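# Mesh the loose gear onto the gearbox's empty pin

## Task

Set the loose gear on the free pin of the gearbox so that it meshes with both the central gear and the surrounding ring gear and rests flat at the same low height as the two gears already there. At no point may it drop more than roughly a finger's width, nor be let go from higher than the tops of the gear pins. Once the gear is above its pin, open the gripper only after the pin has gone into the gear's bore and the gear's teeth line up with the ring's teeth. Afterwards, with the gripper empty, back the hand off so it ends up at least 11 cm from the gears.

## Robot and tools

ROBOT. There is one arm with six revolute joints and a two-finger parallel gripper. Its base may sit slightly tilted on the table. There is only one arm, so every command row covers that arm alone.

FRAME. Results are given in the scene frame. Its origin is on the table surface directly under the arm base. +z is up, and +y is on the left when you face along +x. end_effector_position is in metres and end_effector_quat_wxyz is the hand orientation. Linear velocities are in m/s and angular velocities in rad/s. The reported position is the point midway between the finger pads, 3 to 4 cm short of the fingertips. It can be somewhat wrong, especially when the arm is stretched out. The fingers point along the gripper's +x axis and close along its y axis.

execute_actions. The argument is actions, a list that is empty or holds exactly one entry. Optional pictures (true/false) controls whether camera images come back; they come by default.
- Empty list: nothing is commanded and you get the current state.
- Motion: {"rows": [[...]], "steps": N}, where N is 1 to 15 control steps of 1/30 s each. N defaults to 15.
- Wait: {"steps": N} with no rows. N can be up to 300. It returns once N steps have passed since the previous result, and your reply time counts toward that.

ROWS. You may send 1 to 15 rows. Each row is played for one step, and if there are fewer rows than steps the last row is held. Each row has 7 numbers in this order: waist, shoulder, elbow, wrist pitch, wrist yaw, wrist roll, gripper opening. The first six are absolute target joint angles in radians, on the same scale as the Joint positions line. They are not offsets. Stated ranges:
- waist -3.054 to 3.054
- shoulder 0.000 to 3.142
- elbow 0.000 to 2.356
- wrist pitch -1.571 to 1.571
- wrist yaw -1.571 to 1.571
- wrist roll -3.142 to 3.142

A call is rejected, and nothing moves, if any target lies more than 0.010 rad outside its range and also further out than that joint's last reading. The true limits can differ from the stated ones by up to 0.010 rad. Targets beyond a true limit are clipped there, and the result may then print "joint sent to its limit". This message can refer to an earlier action, and if it is missing that does not prove there is room left.

GRIPPER OPENING. This is an absolute value from -1 to 1, where +1 is fully open (0.088 m between the pads). Empty fingers touch at about -0.80, and lower values close them no further. A full close takes at least about 0.5 s.

LIMITS ON MOTION. Each step, a joint's command can lead its measured angle by only so much: 0.211 rad for waist, shoulder and elbow, 0.213 for wrist pitch, 0.267 for wrist yaw, 0.228 for wrist roll. If the commanded pose would put the hand more than 70 mm from where it is now, all targets are pulled back proportionally. Large moves therefore need several calls. Friction can leave a joint short of its target, especially at long reach, and very small changes may not register. Read Joint positions after each move and correct.

BETWEEN CALLS. The simulation keeps running while you think. The arm keeps heading for the last row you sent until it nearly stops or a step is HELD. After that it only moves again when you send a new action. Fingers still opening or closing will finish doing so.

RESULT LINES.
- Joint positions and Joint velocities: the six joints in row order, then the finger-pad gap in m and its rate in m/s.
- grip_measured: the current finger opening on the same -1 to 1 scale you command. To hold something, command a value clearly below grip_measured; the lower you go, the harder the squeeze. Readings may carry a constant error of about 1 mm. The force limit is about 34 N per pad, and snapping the fingers shut fast can press harder or even make them spring open.
- "joint command not followed": the clearance checker changed or blocked targets. Mounting blocks and posts count as part of the arm for this check.
- HELD: on that step your row, or part of it, was not sent.
- MOTOR HOT: a motor is at 50 °C or more. At 95 °C an OVER-TEMPERATURE FAULT holds the arm until it cools. If it does not cool, power is cut and the arm drops limp. Holding a load heats the motors, even while you are only thinking.
- Torque fault: if contact torque reaches a joint's load limit, the arm freezes for 10 s and the rest of the call is dropped. Load limits in N m: waist 18.2, shoulder 22.5, elbow 22.4, wrist pitch 5.92, wrist yaw 5.9, wrist roll 5.54. The weight of a held object counts.

zoom_image. Takes camera, one of cam_head_left, cam_head_right, cam_high, cam_low, cam_wrist (each 896x504), and region [x0, y0, x1, y1] in image pixels, with the origin at top-left and at most 504x504. It returns an enlarged view of that camera's latest picture. The wrist camera frame is wrist_camera_optical (+z forward, +x right, +y down in the image), which may be off by about 24 mm and 5 degrees.

Other tools.
- show_instructions: displays the scene's reference images.
- read_manual: takes section, default "licences", and returns URDF licence text.
- finished_scene: takes scene, the current scene's integer number. It ends that scene for good and reports success.

CARE. Lower the gear gently, with no free fall beyond a finger's width and no release above the pin tops. Do not slam or press hard into the gearbox. Never push anything off the table. A loose object may occasionally get nudged by an outside disturbance, so check its position before grasping. Move smoothly and avoid wasted effort.

Each tool is called by a JSON object that holds its "method" and its "body", one argument or row to a line.

Reference images:

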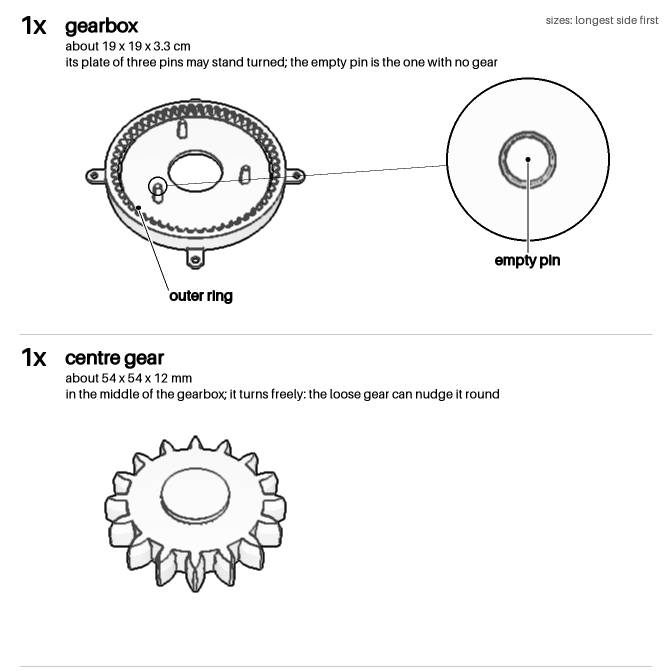

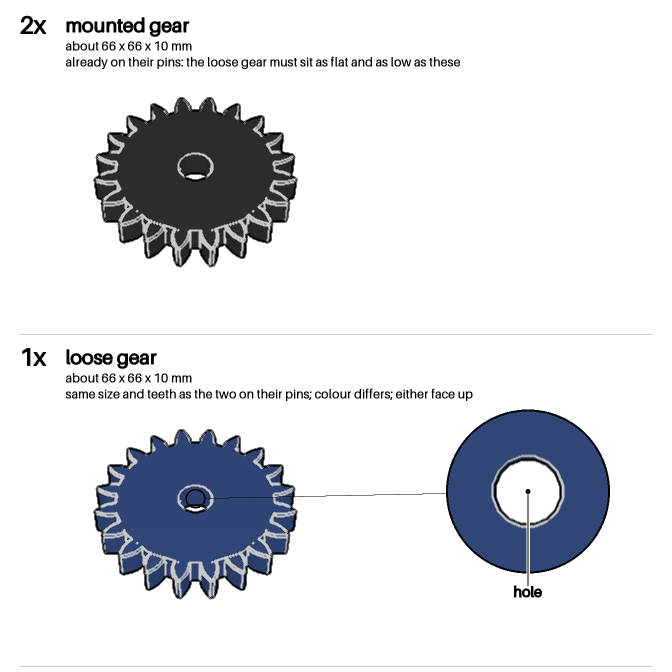

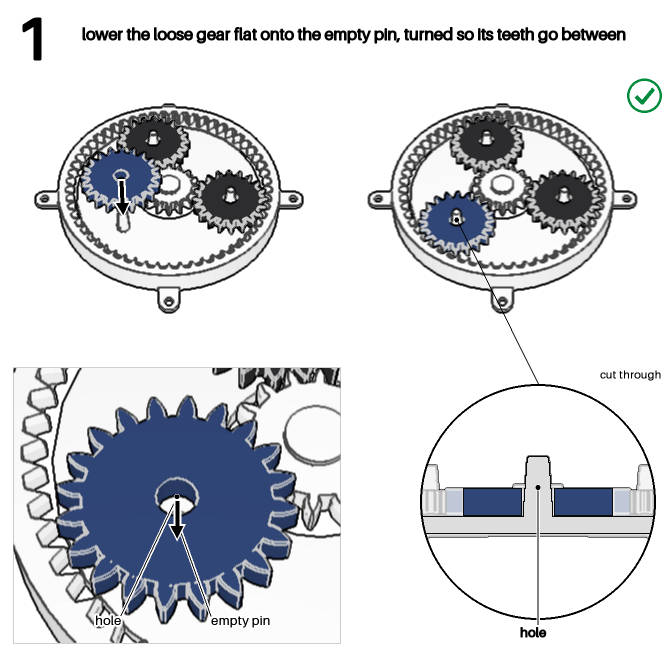

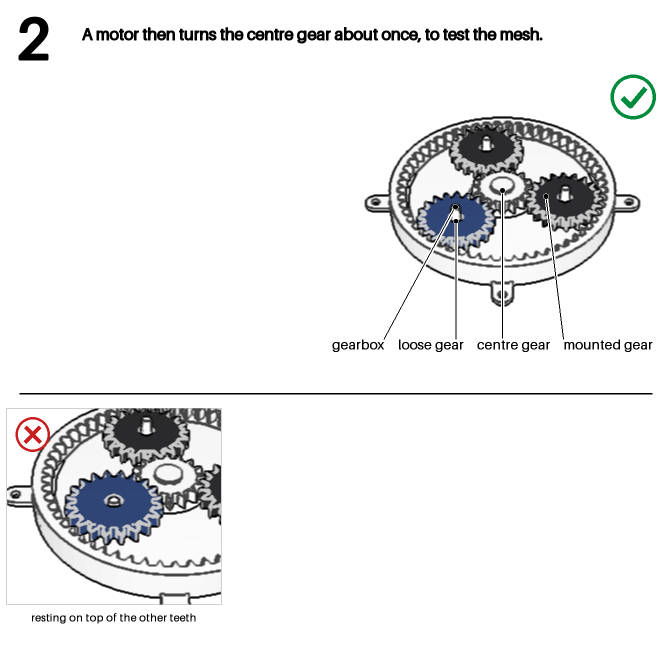

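## Session

{"method": "execute_actions", "body": {
  "actions": []
}}

Scene clock: 0.00 s of 4147.00 s.
end_effector_position=(+0.3227, +0.1928, +0.4292) grip_measured=+0.821 end_effector_quat_wxyz=(+0.935, -0.352, -0.028, -0.033) end_effector_velocity=(-0.000, -0.001, -0.002) end_effector_angular_velocity=(-0.036, +0.010, -0.004)
Joint positions: [-0.007  0.862  0.667  0.242 -0.003  0.01   0.079]
Joint velocities: [-0.002 -0.002 -0.002 -0.007 -0.007 -0.037 -0.   ]
Heat: hottest shoulder 30 °C (+0.0 °C/min).

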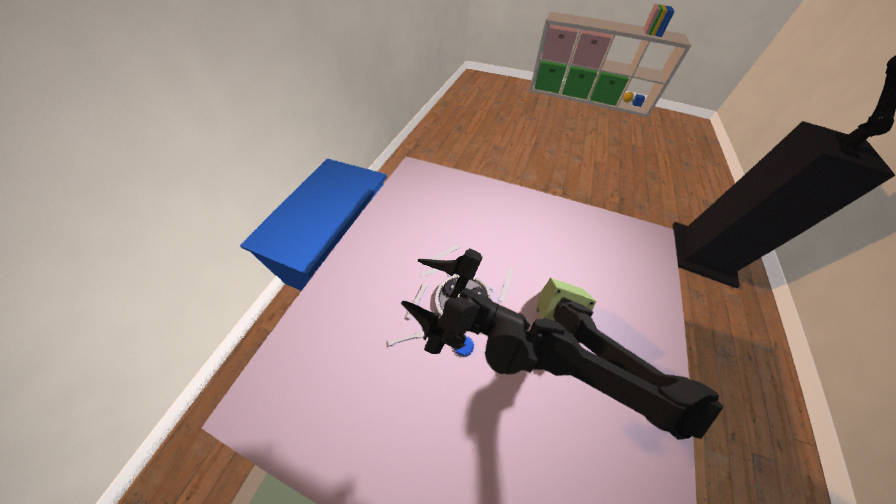

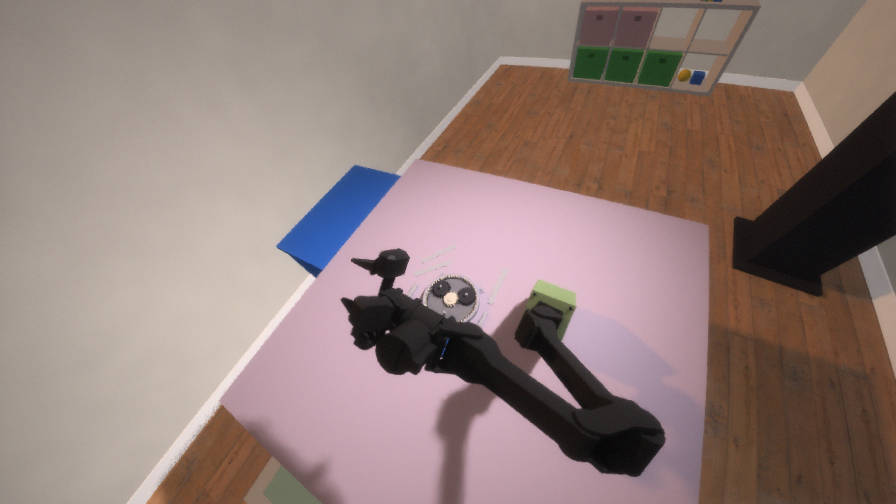

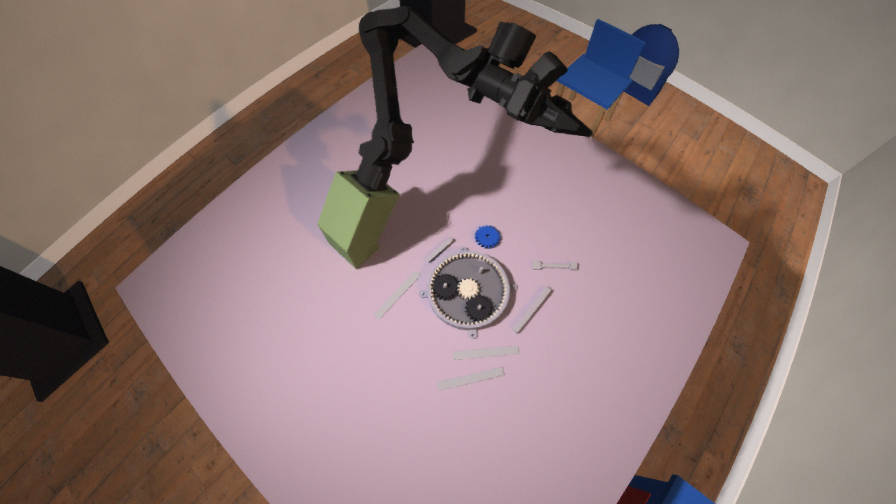

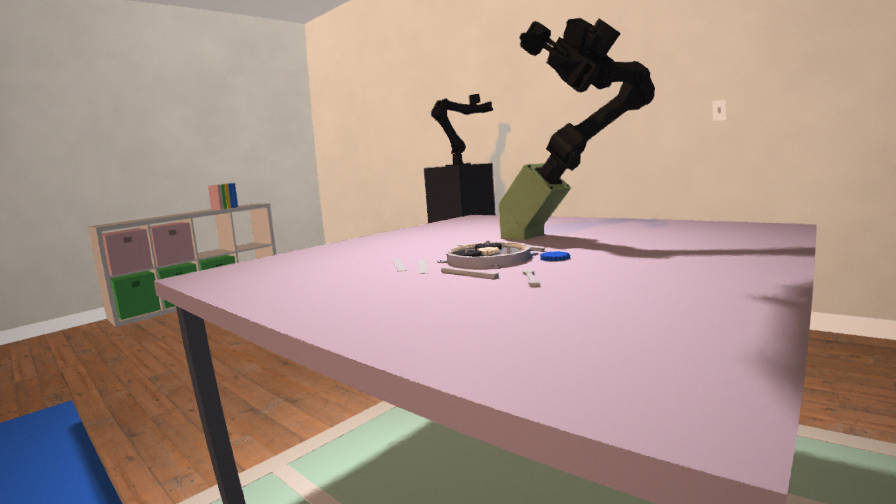

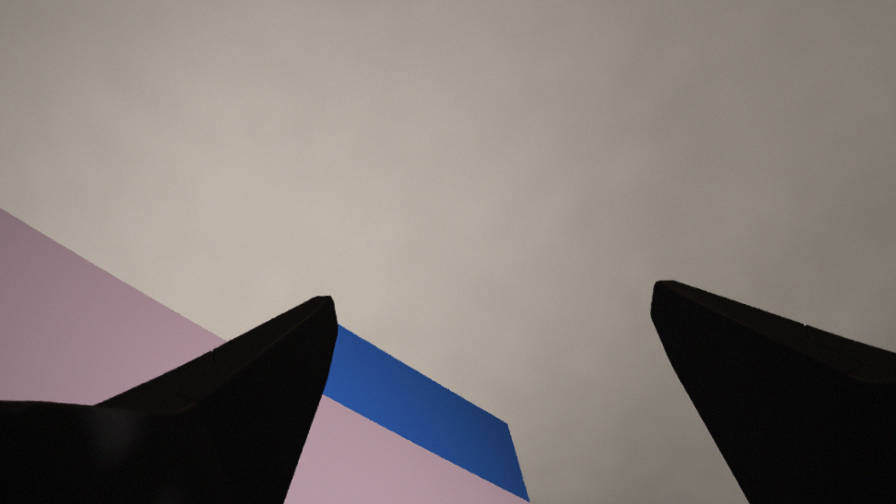

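{"method": "execute_actions", "body": {
  "actions": [
    {"rows":[[-0.78,1.6,1.1,-0.5,-0.46,0,1]]}
  ],
  "pictures": false
}}

{"method": "execute_actions", "body": {
  "actions": [
    {"rows":[[-0.781,2.307,1.104,-0.952,-0.463,0,1]]}
  ],
  "pictures": false
}}

{"method": "execute_actions", "body": {
  "actions": [
    {"steps":30}
  ]
}}

Scene clock: 32.43 s of 4147.00 s.
end_effector_position=(+0.3532, +0.0031, +0.4427) grip_measured=+0.981 end_effector_quat_wxyz=(+0.935, -0.176, +0.239, -0.194) end_effector_velocity=(-0.151, -0.478, -0.110) end_effector_angular_velocity=(+0.985, +0.418, -1.407)
Joint positions: [-0.552  1.402  1.057 -0.326 -0.43   0.005  0.087]
Joint velocities: [-0.857  0.872  0.115 -0.842 -0.125 -0.007  0.001]
Heat: hottest wrist pitch 32 °C (+3.7 °C/min).
Steps of this call (steps 1 to 190: nothing new was sent; then 25.60 s passed at rest; steps 191 to 205: all 15 steps of this action). Readings (joint positions):
191: [-0.027 0.881 0.689 0.204 -0.051 0.010]
192: [-0.071 0.918 0.734 0.158 -0.114 0.009]
194: [-0.164 1.015 0.831 0.067 -0.227 0.007]
198: [-0.338 1.191 0.991 -0.106 -0.373 0.006]
205: the state above

Scene clock: 32.93 s of 4147.00 s.
end_effector_position=(+0.2399, -0.1339, +0.2806) grip_measured=+0.984 end_effector_quat_wxyz=(+0.745, +0.218, +0.531, -0.340) end_effector_velocity=(-0.182, -0.090, -0.382) end_effector_angular_velocity=(+1.462, +0.903, -0.873)
Joint positions: [-0.771  1.975  1.092 -0.878 -0.458  0.005  0.087]
Joint velocities: [-0.042  1.385 -0.002 -0.549 -0.022 -0.022 -0.   ]
Heat: hottest elbow 32 °C (+3.6 °C/min).
Steps of this call (steps 1 to 15: all 15 steps of this action). Readings (joint positions):
1: [-0.581 1.431 1.062 -0.355 -0.434 0.005]
2: [-0.609 1.461 1.065 -0.386 -0.438 0.005]
4: [-0.663 1.522 1.074 -0.452 -0.443 0.005]
8: [-0.734 1.667 1.088 -0.606 -0.451 0.005]
15: the state above

Scene clock: 33.93 s of 4147.00 s.
end_effector_position=(+0.1987, -0.1480, +0.1988) grip_measured=+0.984 end_effector_quat_wxyz=(+0.619, +0.340, +0.620, -0.342) end_effector_velocity=(+0.000, +0.002, +0.002) end_effector_angular_velocity=(+0.006, -0.007, +0.004)
Joint positions: [-0.776  2.296  1.094 -0.95  -0.46   0.004  0.087]
Joint velocities: [-0.002 -0.007 -0.002 -0.007 -0.007 -0.007 -0.   ]
Heat: hottest elbow 32 °C (+3.5 °C/min).
Steps of this call (steps 1 to 30: the robot went on to your last target). Readings (joint positions):
1: [-0.772 2.021 1.092 -0.894 -0.458 0.005]
2: [-0.773 2.066 1.093 -0.907 -0.459 0.005]
4: [-0.774 2.154 1.093 -0.925 -0.459 0.004]
8: [-0.775 2.265 1.093 -0.943 -0.459 0.004]
30: the state above
The arm was judged still, so your last target was given up. Only a new action makes it travel on or press farther. Fingers that are still opening or closing keep moving.

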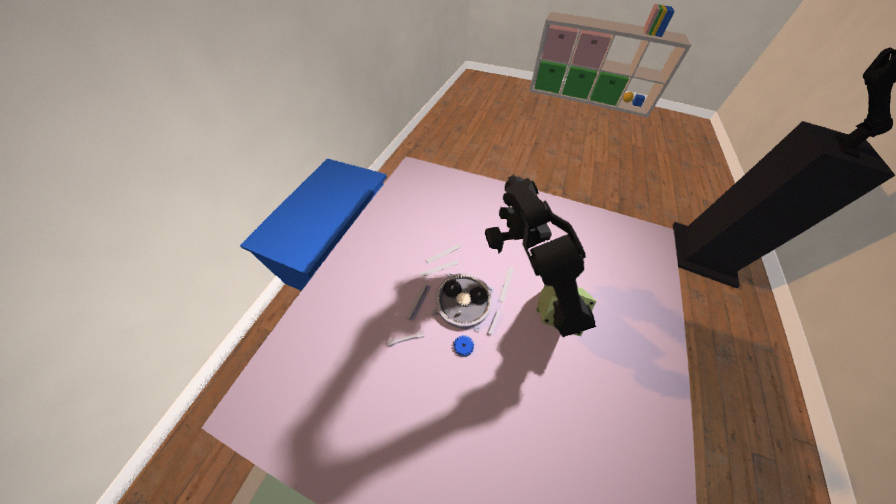

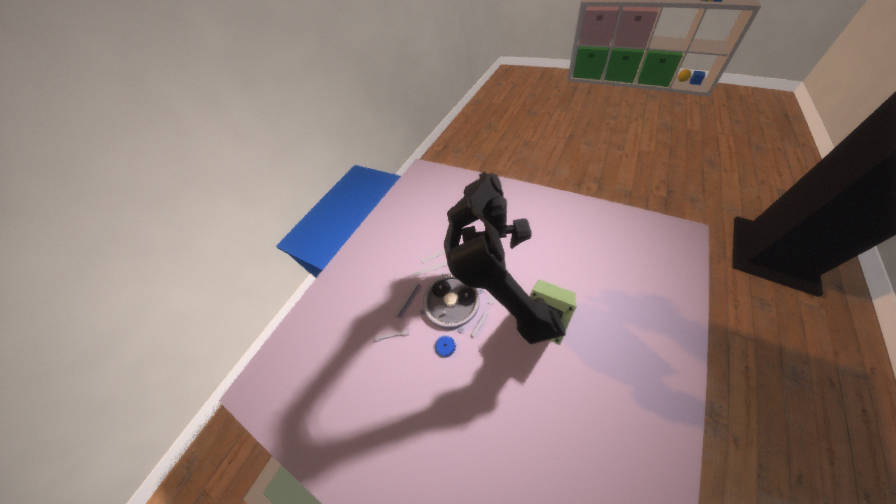

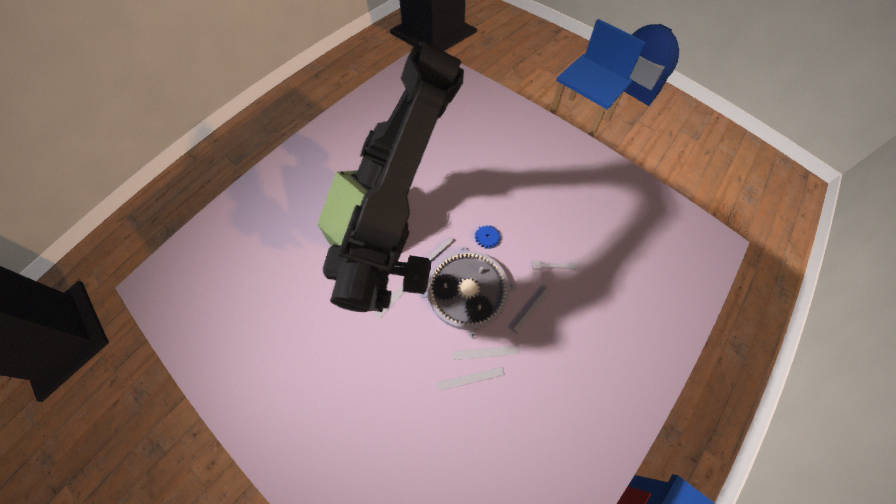

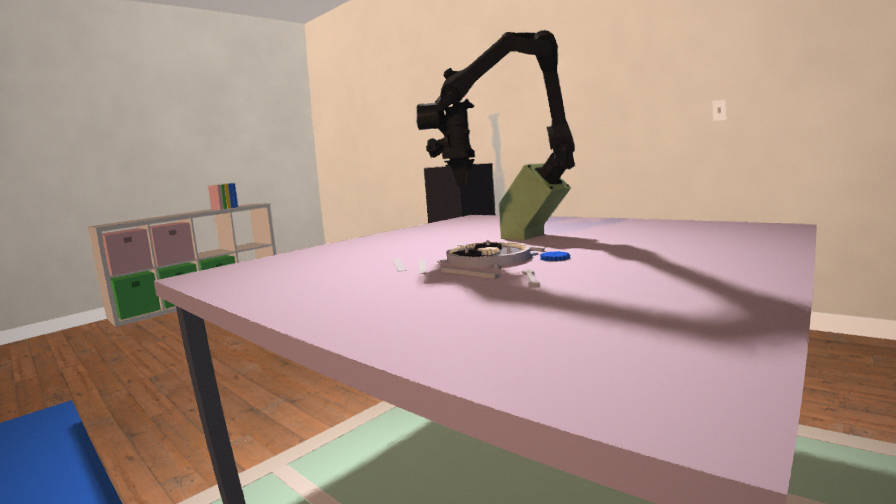

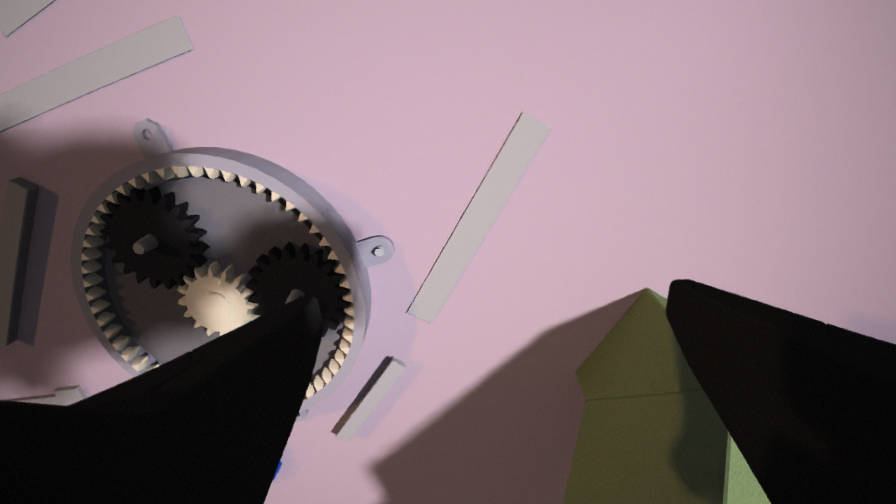

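{"method": "execute_actions", "body": {
  "actions": [
    {"rows":[[-0.5,1.9,1.0,-0.8,-0.55,0,1],[-0.3,1.75,0.9,-0.7,-0.6,0,1],[-0.3,1.75,0.9,-0.7,-0.6,0,1],[-0.3,1.75,0.9,-0.7,-0.6,0,1],[-0.1,1.65,0.8,-0.6,-0.65,0,1],[-0.1,1.65,0.8,-0.6,-0.65,0,1],[-0.1,1.65,0.8,-0.6,-0.65,0,1],[0.1,1.55,0.7,-0.5,-0.69,0,1],[0.1,1.55,0.7,-0.5,-0.69,0,1],[0.319,1.502,0.645,-0.484,-0.698,0,1]]}
  ],
  "pictures": false
}}

{"method": "execute_actions", "body": {
  "actions": [
    {"steps":30}
  ]
}}

Scene clock: 62.50 s of 4147.00 s.
end_effector_position=(+0.2568, +0.0377, +0.1451) grip_measured=+0.984 end_effector_quat_wxyz=(+0.759, +0.024, +0.647, -0.061) end_effector_velocity=(+0.015, +0.435, -0.048) end_effector_angular_velocity=(-0.133, -0.033, +1.927)
Joint positions: [-0.115  1.675  0.681 -0.514 -0.682  0.003  0.087]
Joint velocities: [ 1.404 -1.321 -0.271  0.256 -0.095 -0.007 -0.   ]
Heat: hottest elbow 33 °C (+3.0 °C/min).
Steps of this call (steps 1 to 190: nothing new was sent; then 21.73 s passed at rest; steps 191 to 205: all 15 steps of this action). Readings (joint positions):
191: [-0.769 2.281 1.085 -0.928 -0.465 0.004]
192: [-0.738 2.251 1.054 -0.878 -0.487 0.004]
194: [-0.644 2.165 0.993 -0.812 -0.538 0.004]
198: [-0.447 1.983 0.866 -0.657 -0.617 0.003]
205: the state above

Scene clock: 63.50 s of 4147.00 s.
end_effector_position=(+0.2211, +0.1394, +0.0989) grip_measured=+0.984 end_effector_quat_wxyz=(+0.698, -0.109, +0.699, +0.109) end_effector_velocity=(-0.003, +0.001, -0.000) end_effector_angular_velocity=(+0.005, +0.009, +0.004)
Joint positions: [ 0.317  1.513  0.651 -0.486 -0.697  0.003  0.087]
Joint velocities: [ 0.002 -0.002 -0.002 -0.007 -0.007 -0.007 -0.   ]
Heat: hottest elbow 33 °C (+3.0 °C/min).
Steps of this call (steps 1 to 30: the robot went on to your last target). Readings (joint positions):
1: [-0.069 1.635 0.674 -0.506 -0.685 0.003]
2: [-0.022 1.600 0.672 -0.500 -0.689 0.003]
4: [0.071 1.556 0.670 -0.490 -0.692 0.003]
8: [0.238 1.527 0.658 -0.489 -0.697 0.003]
30: the state above

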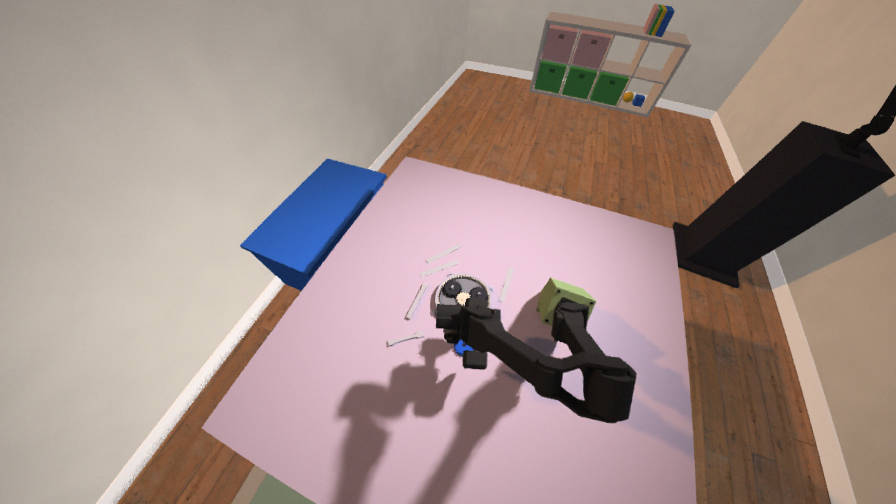

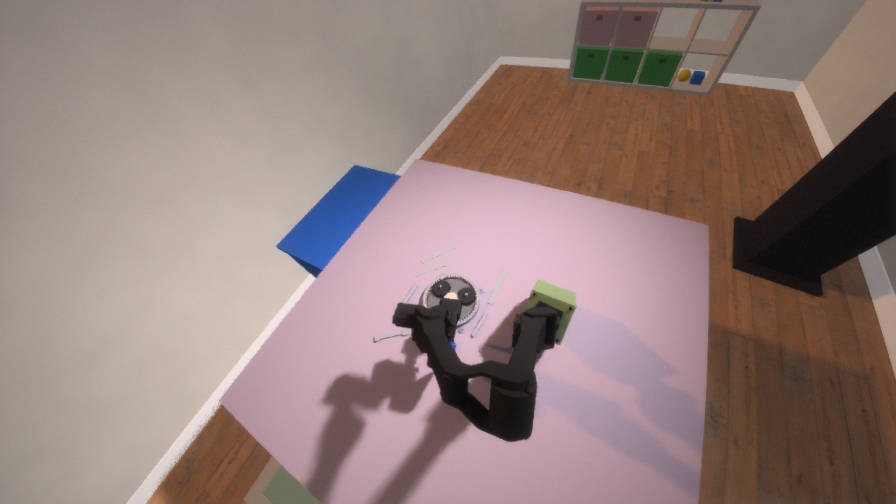

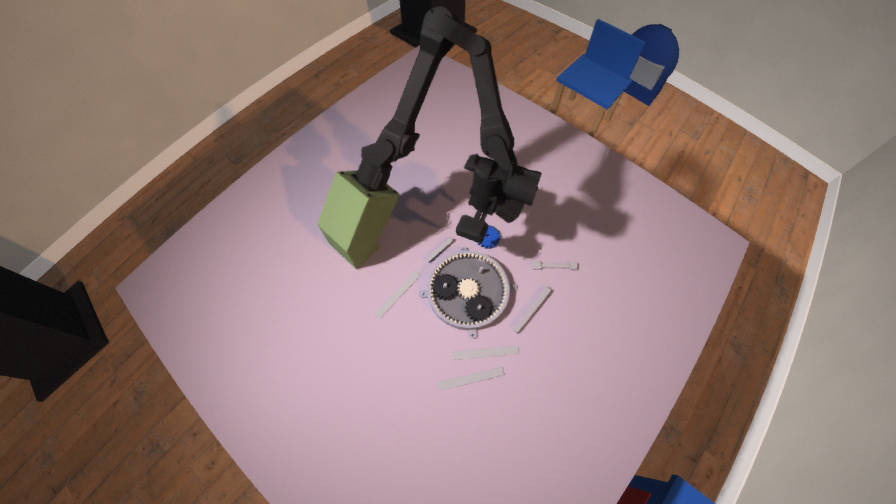

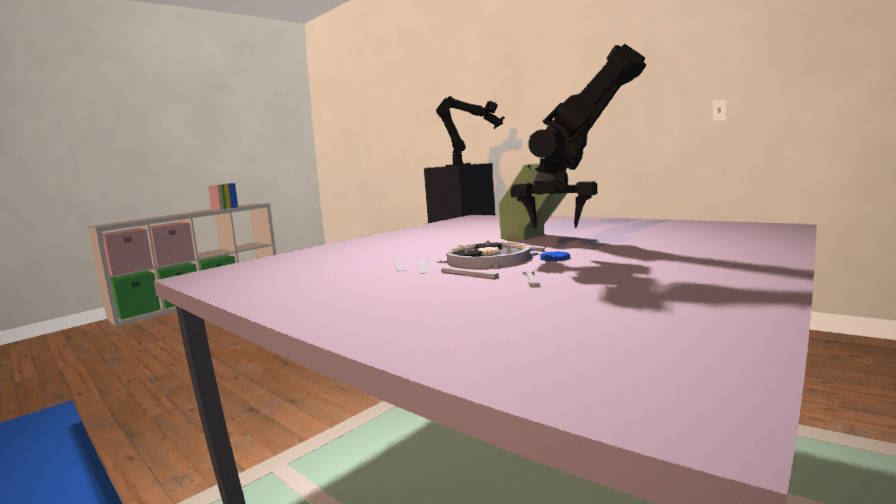

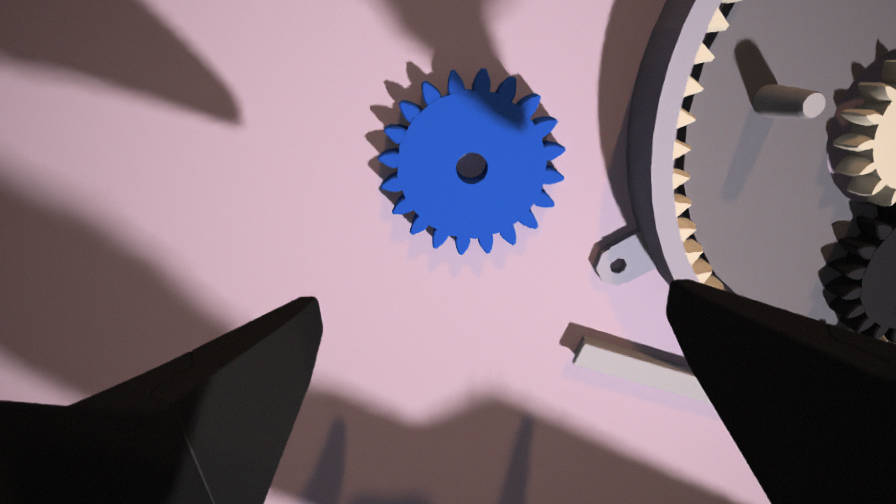

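{"method": "execute_actions", "body": {
  "actions": [
    {"rows":[[0.36,1.645,0.749,-0.403,-0.688,-1.2,1]]}
  ],
  "pictures": false
}}

{"method": "execute_actions", "body": {
  "actions": [
    {"steps":15}
  ]
}}

Scene clock: 79.23 s of 4147.00 s.
end_effector_position=(+0.2491, +0.1494, +0.0830) grip_measured=+0.984 end_effector_quat_wxyz=(+0.606, -0.371, +0.597, +0.372) end_effector_velocity=(+0.002, +0.000, -0.003) end_effector_angular_velocity=(-0.008, -0.005, +1.502)
Joint positions: [ 0.357  1.633  0.74  -0.406 -0.691 -0.731  0.087]
Joint velocities: [ 0.002  0.017  0.007  0.007 -0.007 -1.502  0.   ]
Heat: hottest shoulder 33 °C (+2.0 °C/min).
Steps of this call (steps 1 to 15: the robot went on to your last target; steps 16 to 210: nothing new was sent; then 8.23 s passed at rest; steps 211 to 225: all 15 steps of this action). Readings (joint positions):
211: [0.319 1.522 0.657 -0.482 -0.697 -0.030]
212: [0.328 1.544 0.672 -0.461 -0.697 -0.083]
214: [0.343 1.588 0.706 -0.430 -0.694 -0.182]
218: [0.354 1.619 0.731 -0.414 -0.692 -0.382]
225: the state above

Scene clock: 79.73 s of 4147.00 s.
end_effector_position=(+0.2495, +0.1496, +0.0826) grip_measured=+0.984 end_effector_quat_wxyz=(+0.508, -0.497, +0.499, +0.496) end_effector_velocity=(-0.003, -0.001, -0.000) end_effector_angular_velocity=(+0.002, +0.009, +0.115)
Joint positions: [ 0.358  1.635  0.741 -0.405 -0.691 -1.181  0.087]
Joint velocities: [-0.002 -0.002 -0.007 -0.007 -0.007 -0.125 -0.   ]
Heat: hottest shoulder 33 °C (+1.0 °C/min).
Steps of this call (steps 1 to 15: the robot went on to your last target). Readings (joint positions):
1: [0.358 1.634 0.740 -0.405 -0.691 -0.780]
2: [0.358 1.634 0.740 -0.405 -0.691 -0.830]
4: [0.358 1.634 0.741 -0.405 -0.691 -0.929]
8: [0.358 1.635 0.741 -0.405 -0.691 -1.099]
15: the state above

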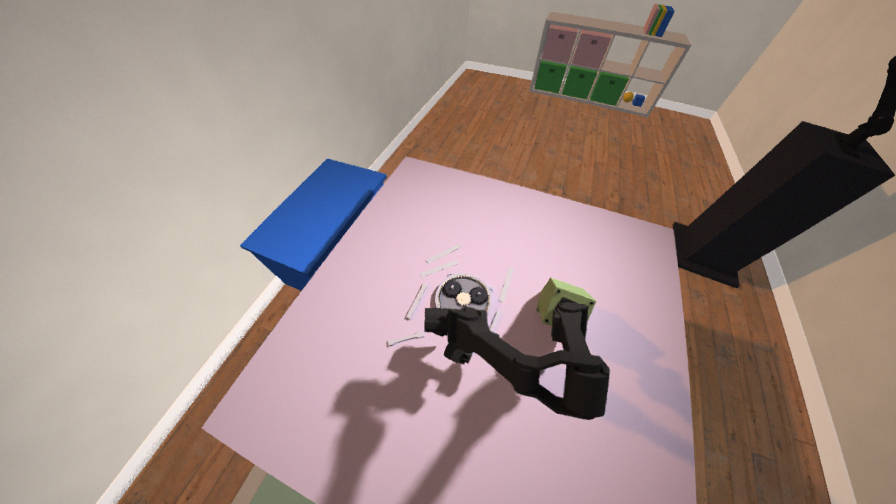

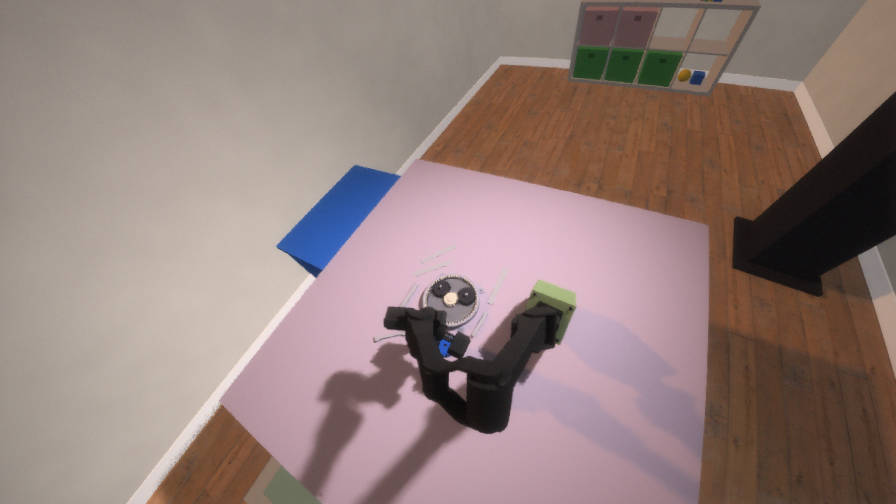

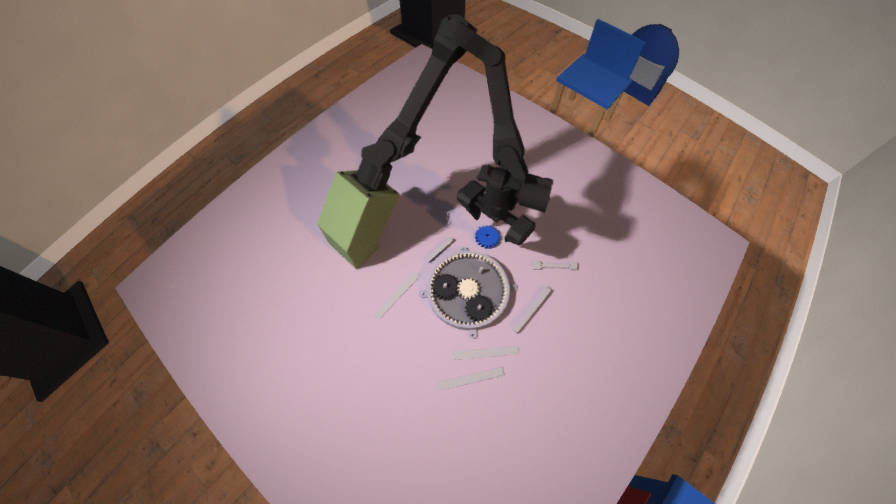

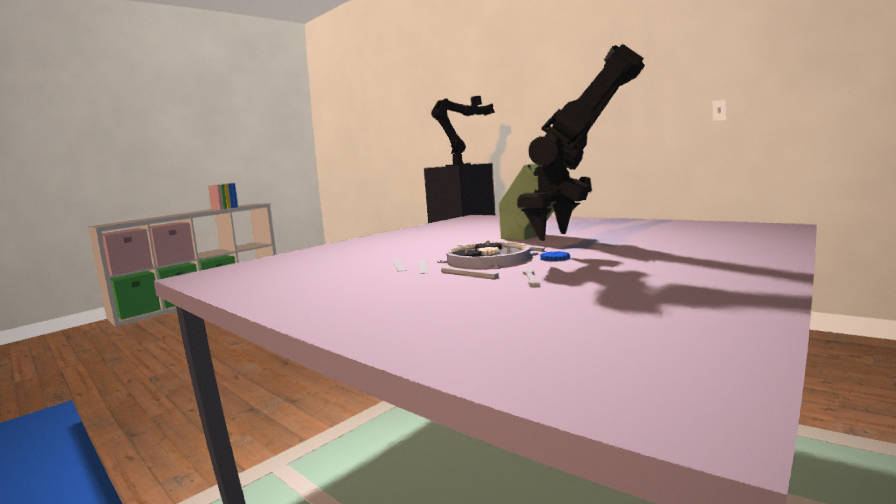

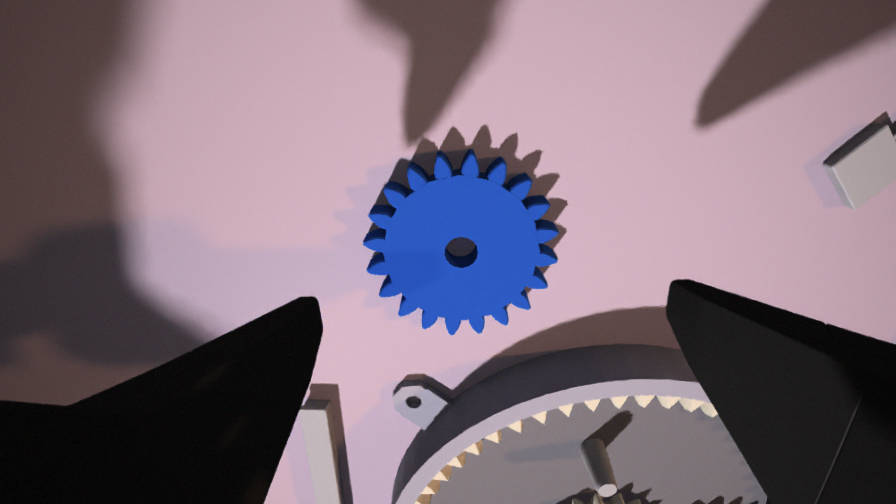

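{"method": "execute_actions", "body": {
  "actions": [
    {"rows":[[0.37,1.655,0.744,-0.385,-0.685,-1.16,1],[0.38,1.665,0.739,-0.36,-0.682,-1.15,1],[0.39,1.675,0.734,-0.34,-0.68,-1.13,1],[0.40,1.685,0.729,-0.32,-0.677,-1.12,1],[0.41,1.695,0.724,-0.295,-0.674,-1.10,1],[0.42,1.705,0.719,-0.27,-0.671,-1.09,1],[0.43,1.715,0.714,-0.25,-0.669,-1.07,1],[0.44,1.725,0.709,-0.225,-0.666,-1.06,1],[0.45,1.735,0.704,-0.205,-0.663,-1.04,1],[0.455,1.74,0.70,-0.195,-0.662,-1.03,1]]}
  ]
}}

Scene clock: 94.77 s of 4147.00 s.
end_effector_position=(+0.2483, +0.1516, +0.0478) grip_measured=+0.984 end_effector_quat_wxyz=(+0.514, -0.489, +0.506, +0.491) end_effector_velocity=(-0.002, -0.000, -0.018) end_effector_angular_velocity=(+0.012, -0.008, -0.021)
Joint positions: [ 0.448  1.725  0.707 -0.213 -0.667 -1.047  0.087]
Joint velocities: [ 0.042  0.046 -0.032  0.125  0.007  0.081 -0.   ]
Heat: hottest shoulder 33 °C (+1.0 °C/min).
Steps of this call (steps 1 to 30: the robot went on to your last target; steps 31 to 220: nothing new was sent; then 7.20 s passed at rest; steps 221 to 235: all 15 steps of this action). Readings (joint positions):
221: [0.359 1.637 0.742 -0.402 -0.691 -1.195]
222: [0.362 1.639 0.742 -0.395 -0.689 -1.187]
224: [0.372 1.650 0.742 -0.369 -0.686 -1.165]
228: [0.406 1.682 0.732 -0.297 -0.678 -1.111]
235: the state above

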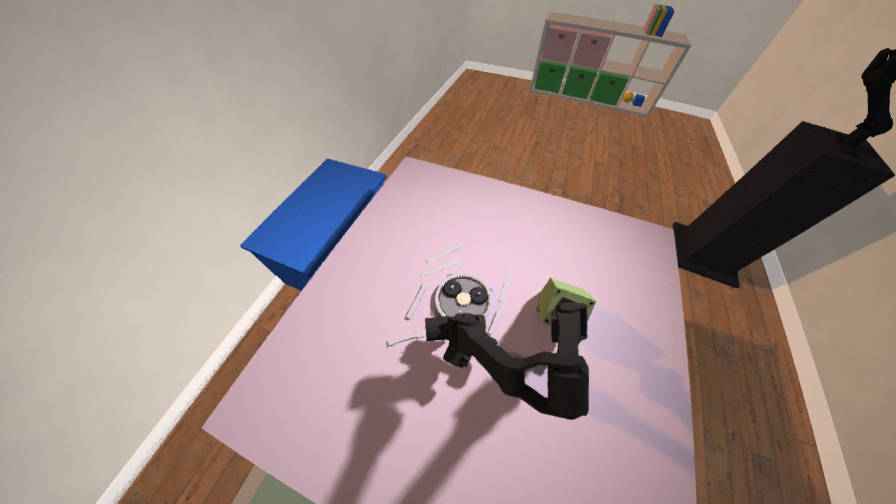

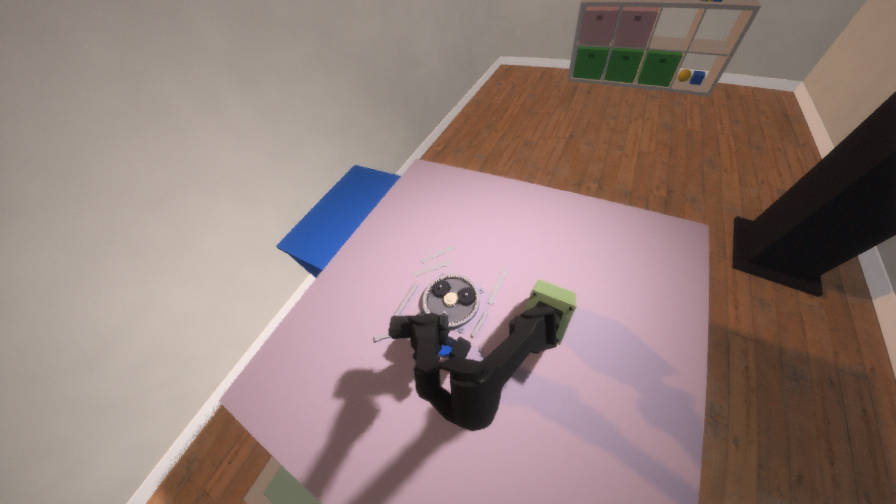

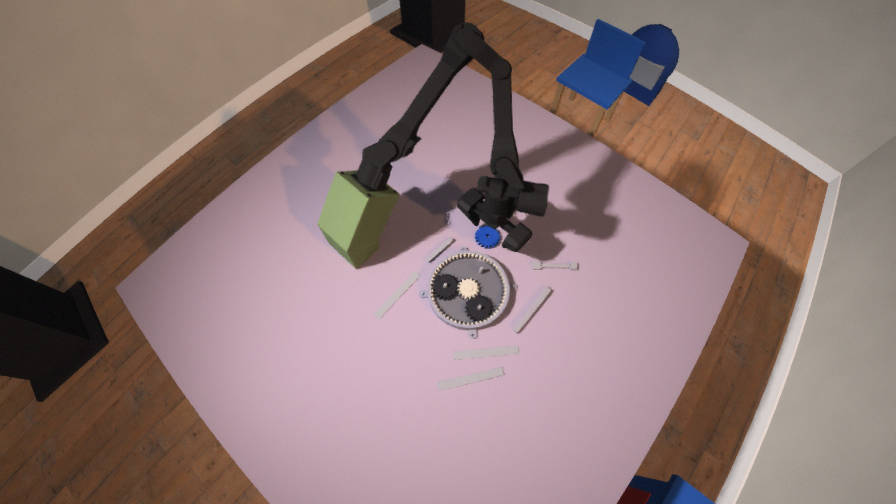

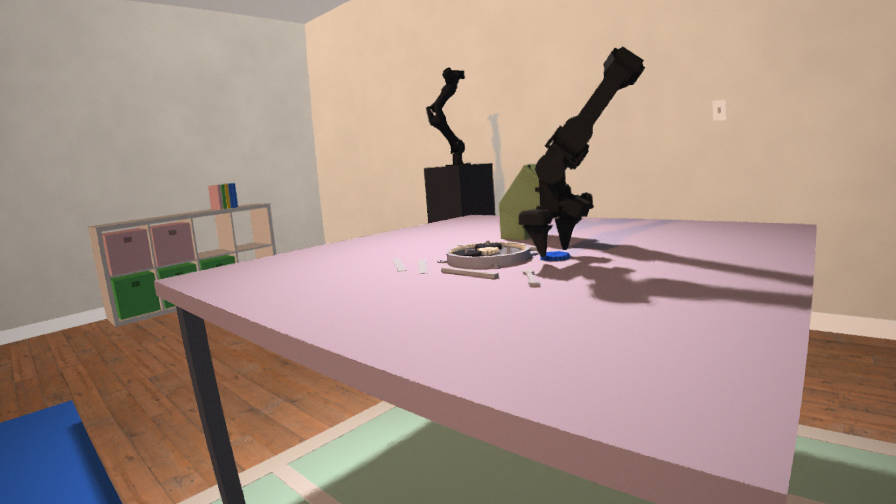

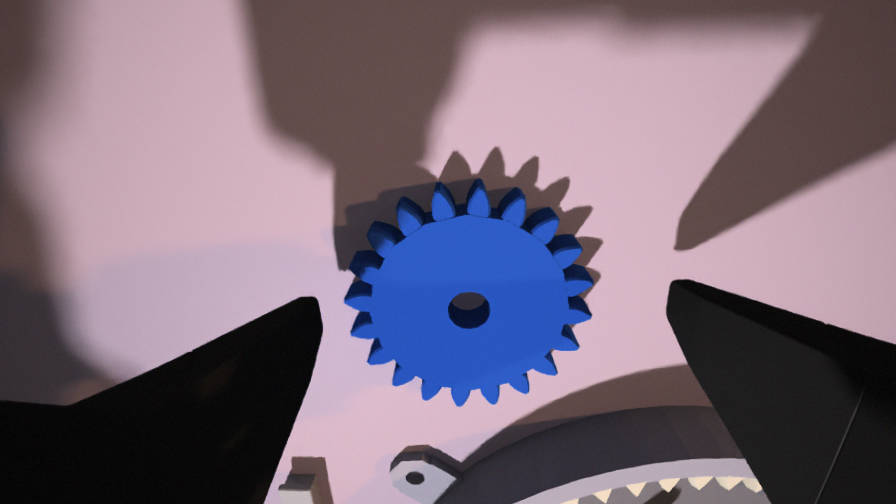

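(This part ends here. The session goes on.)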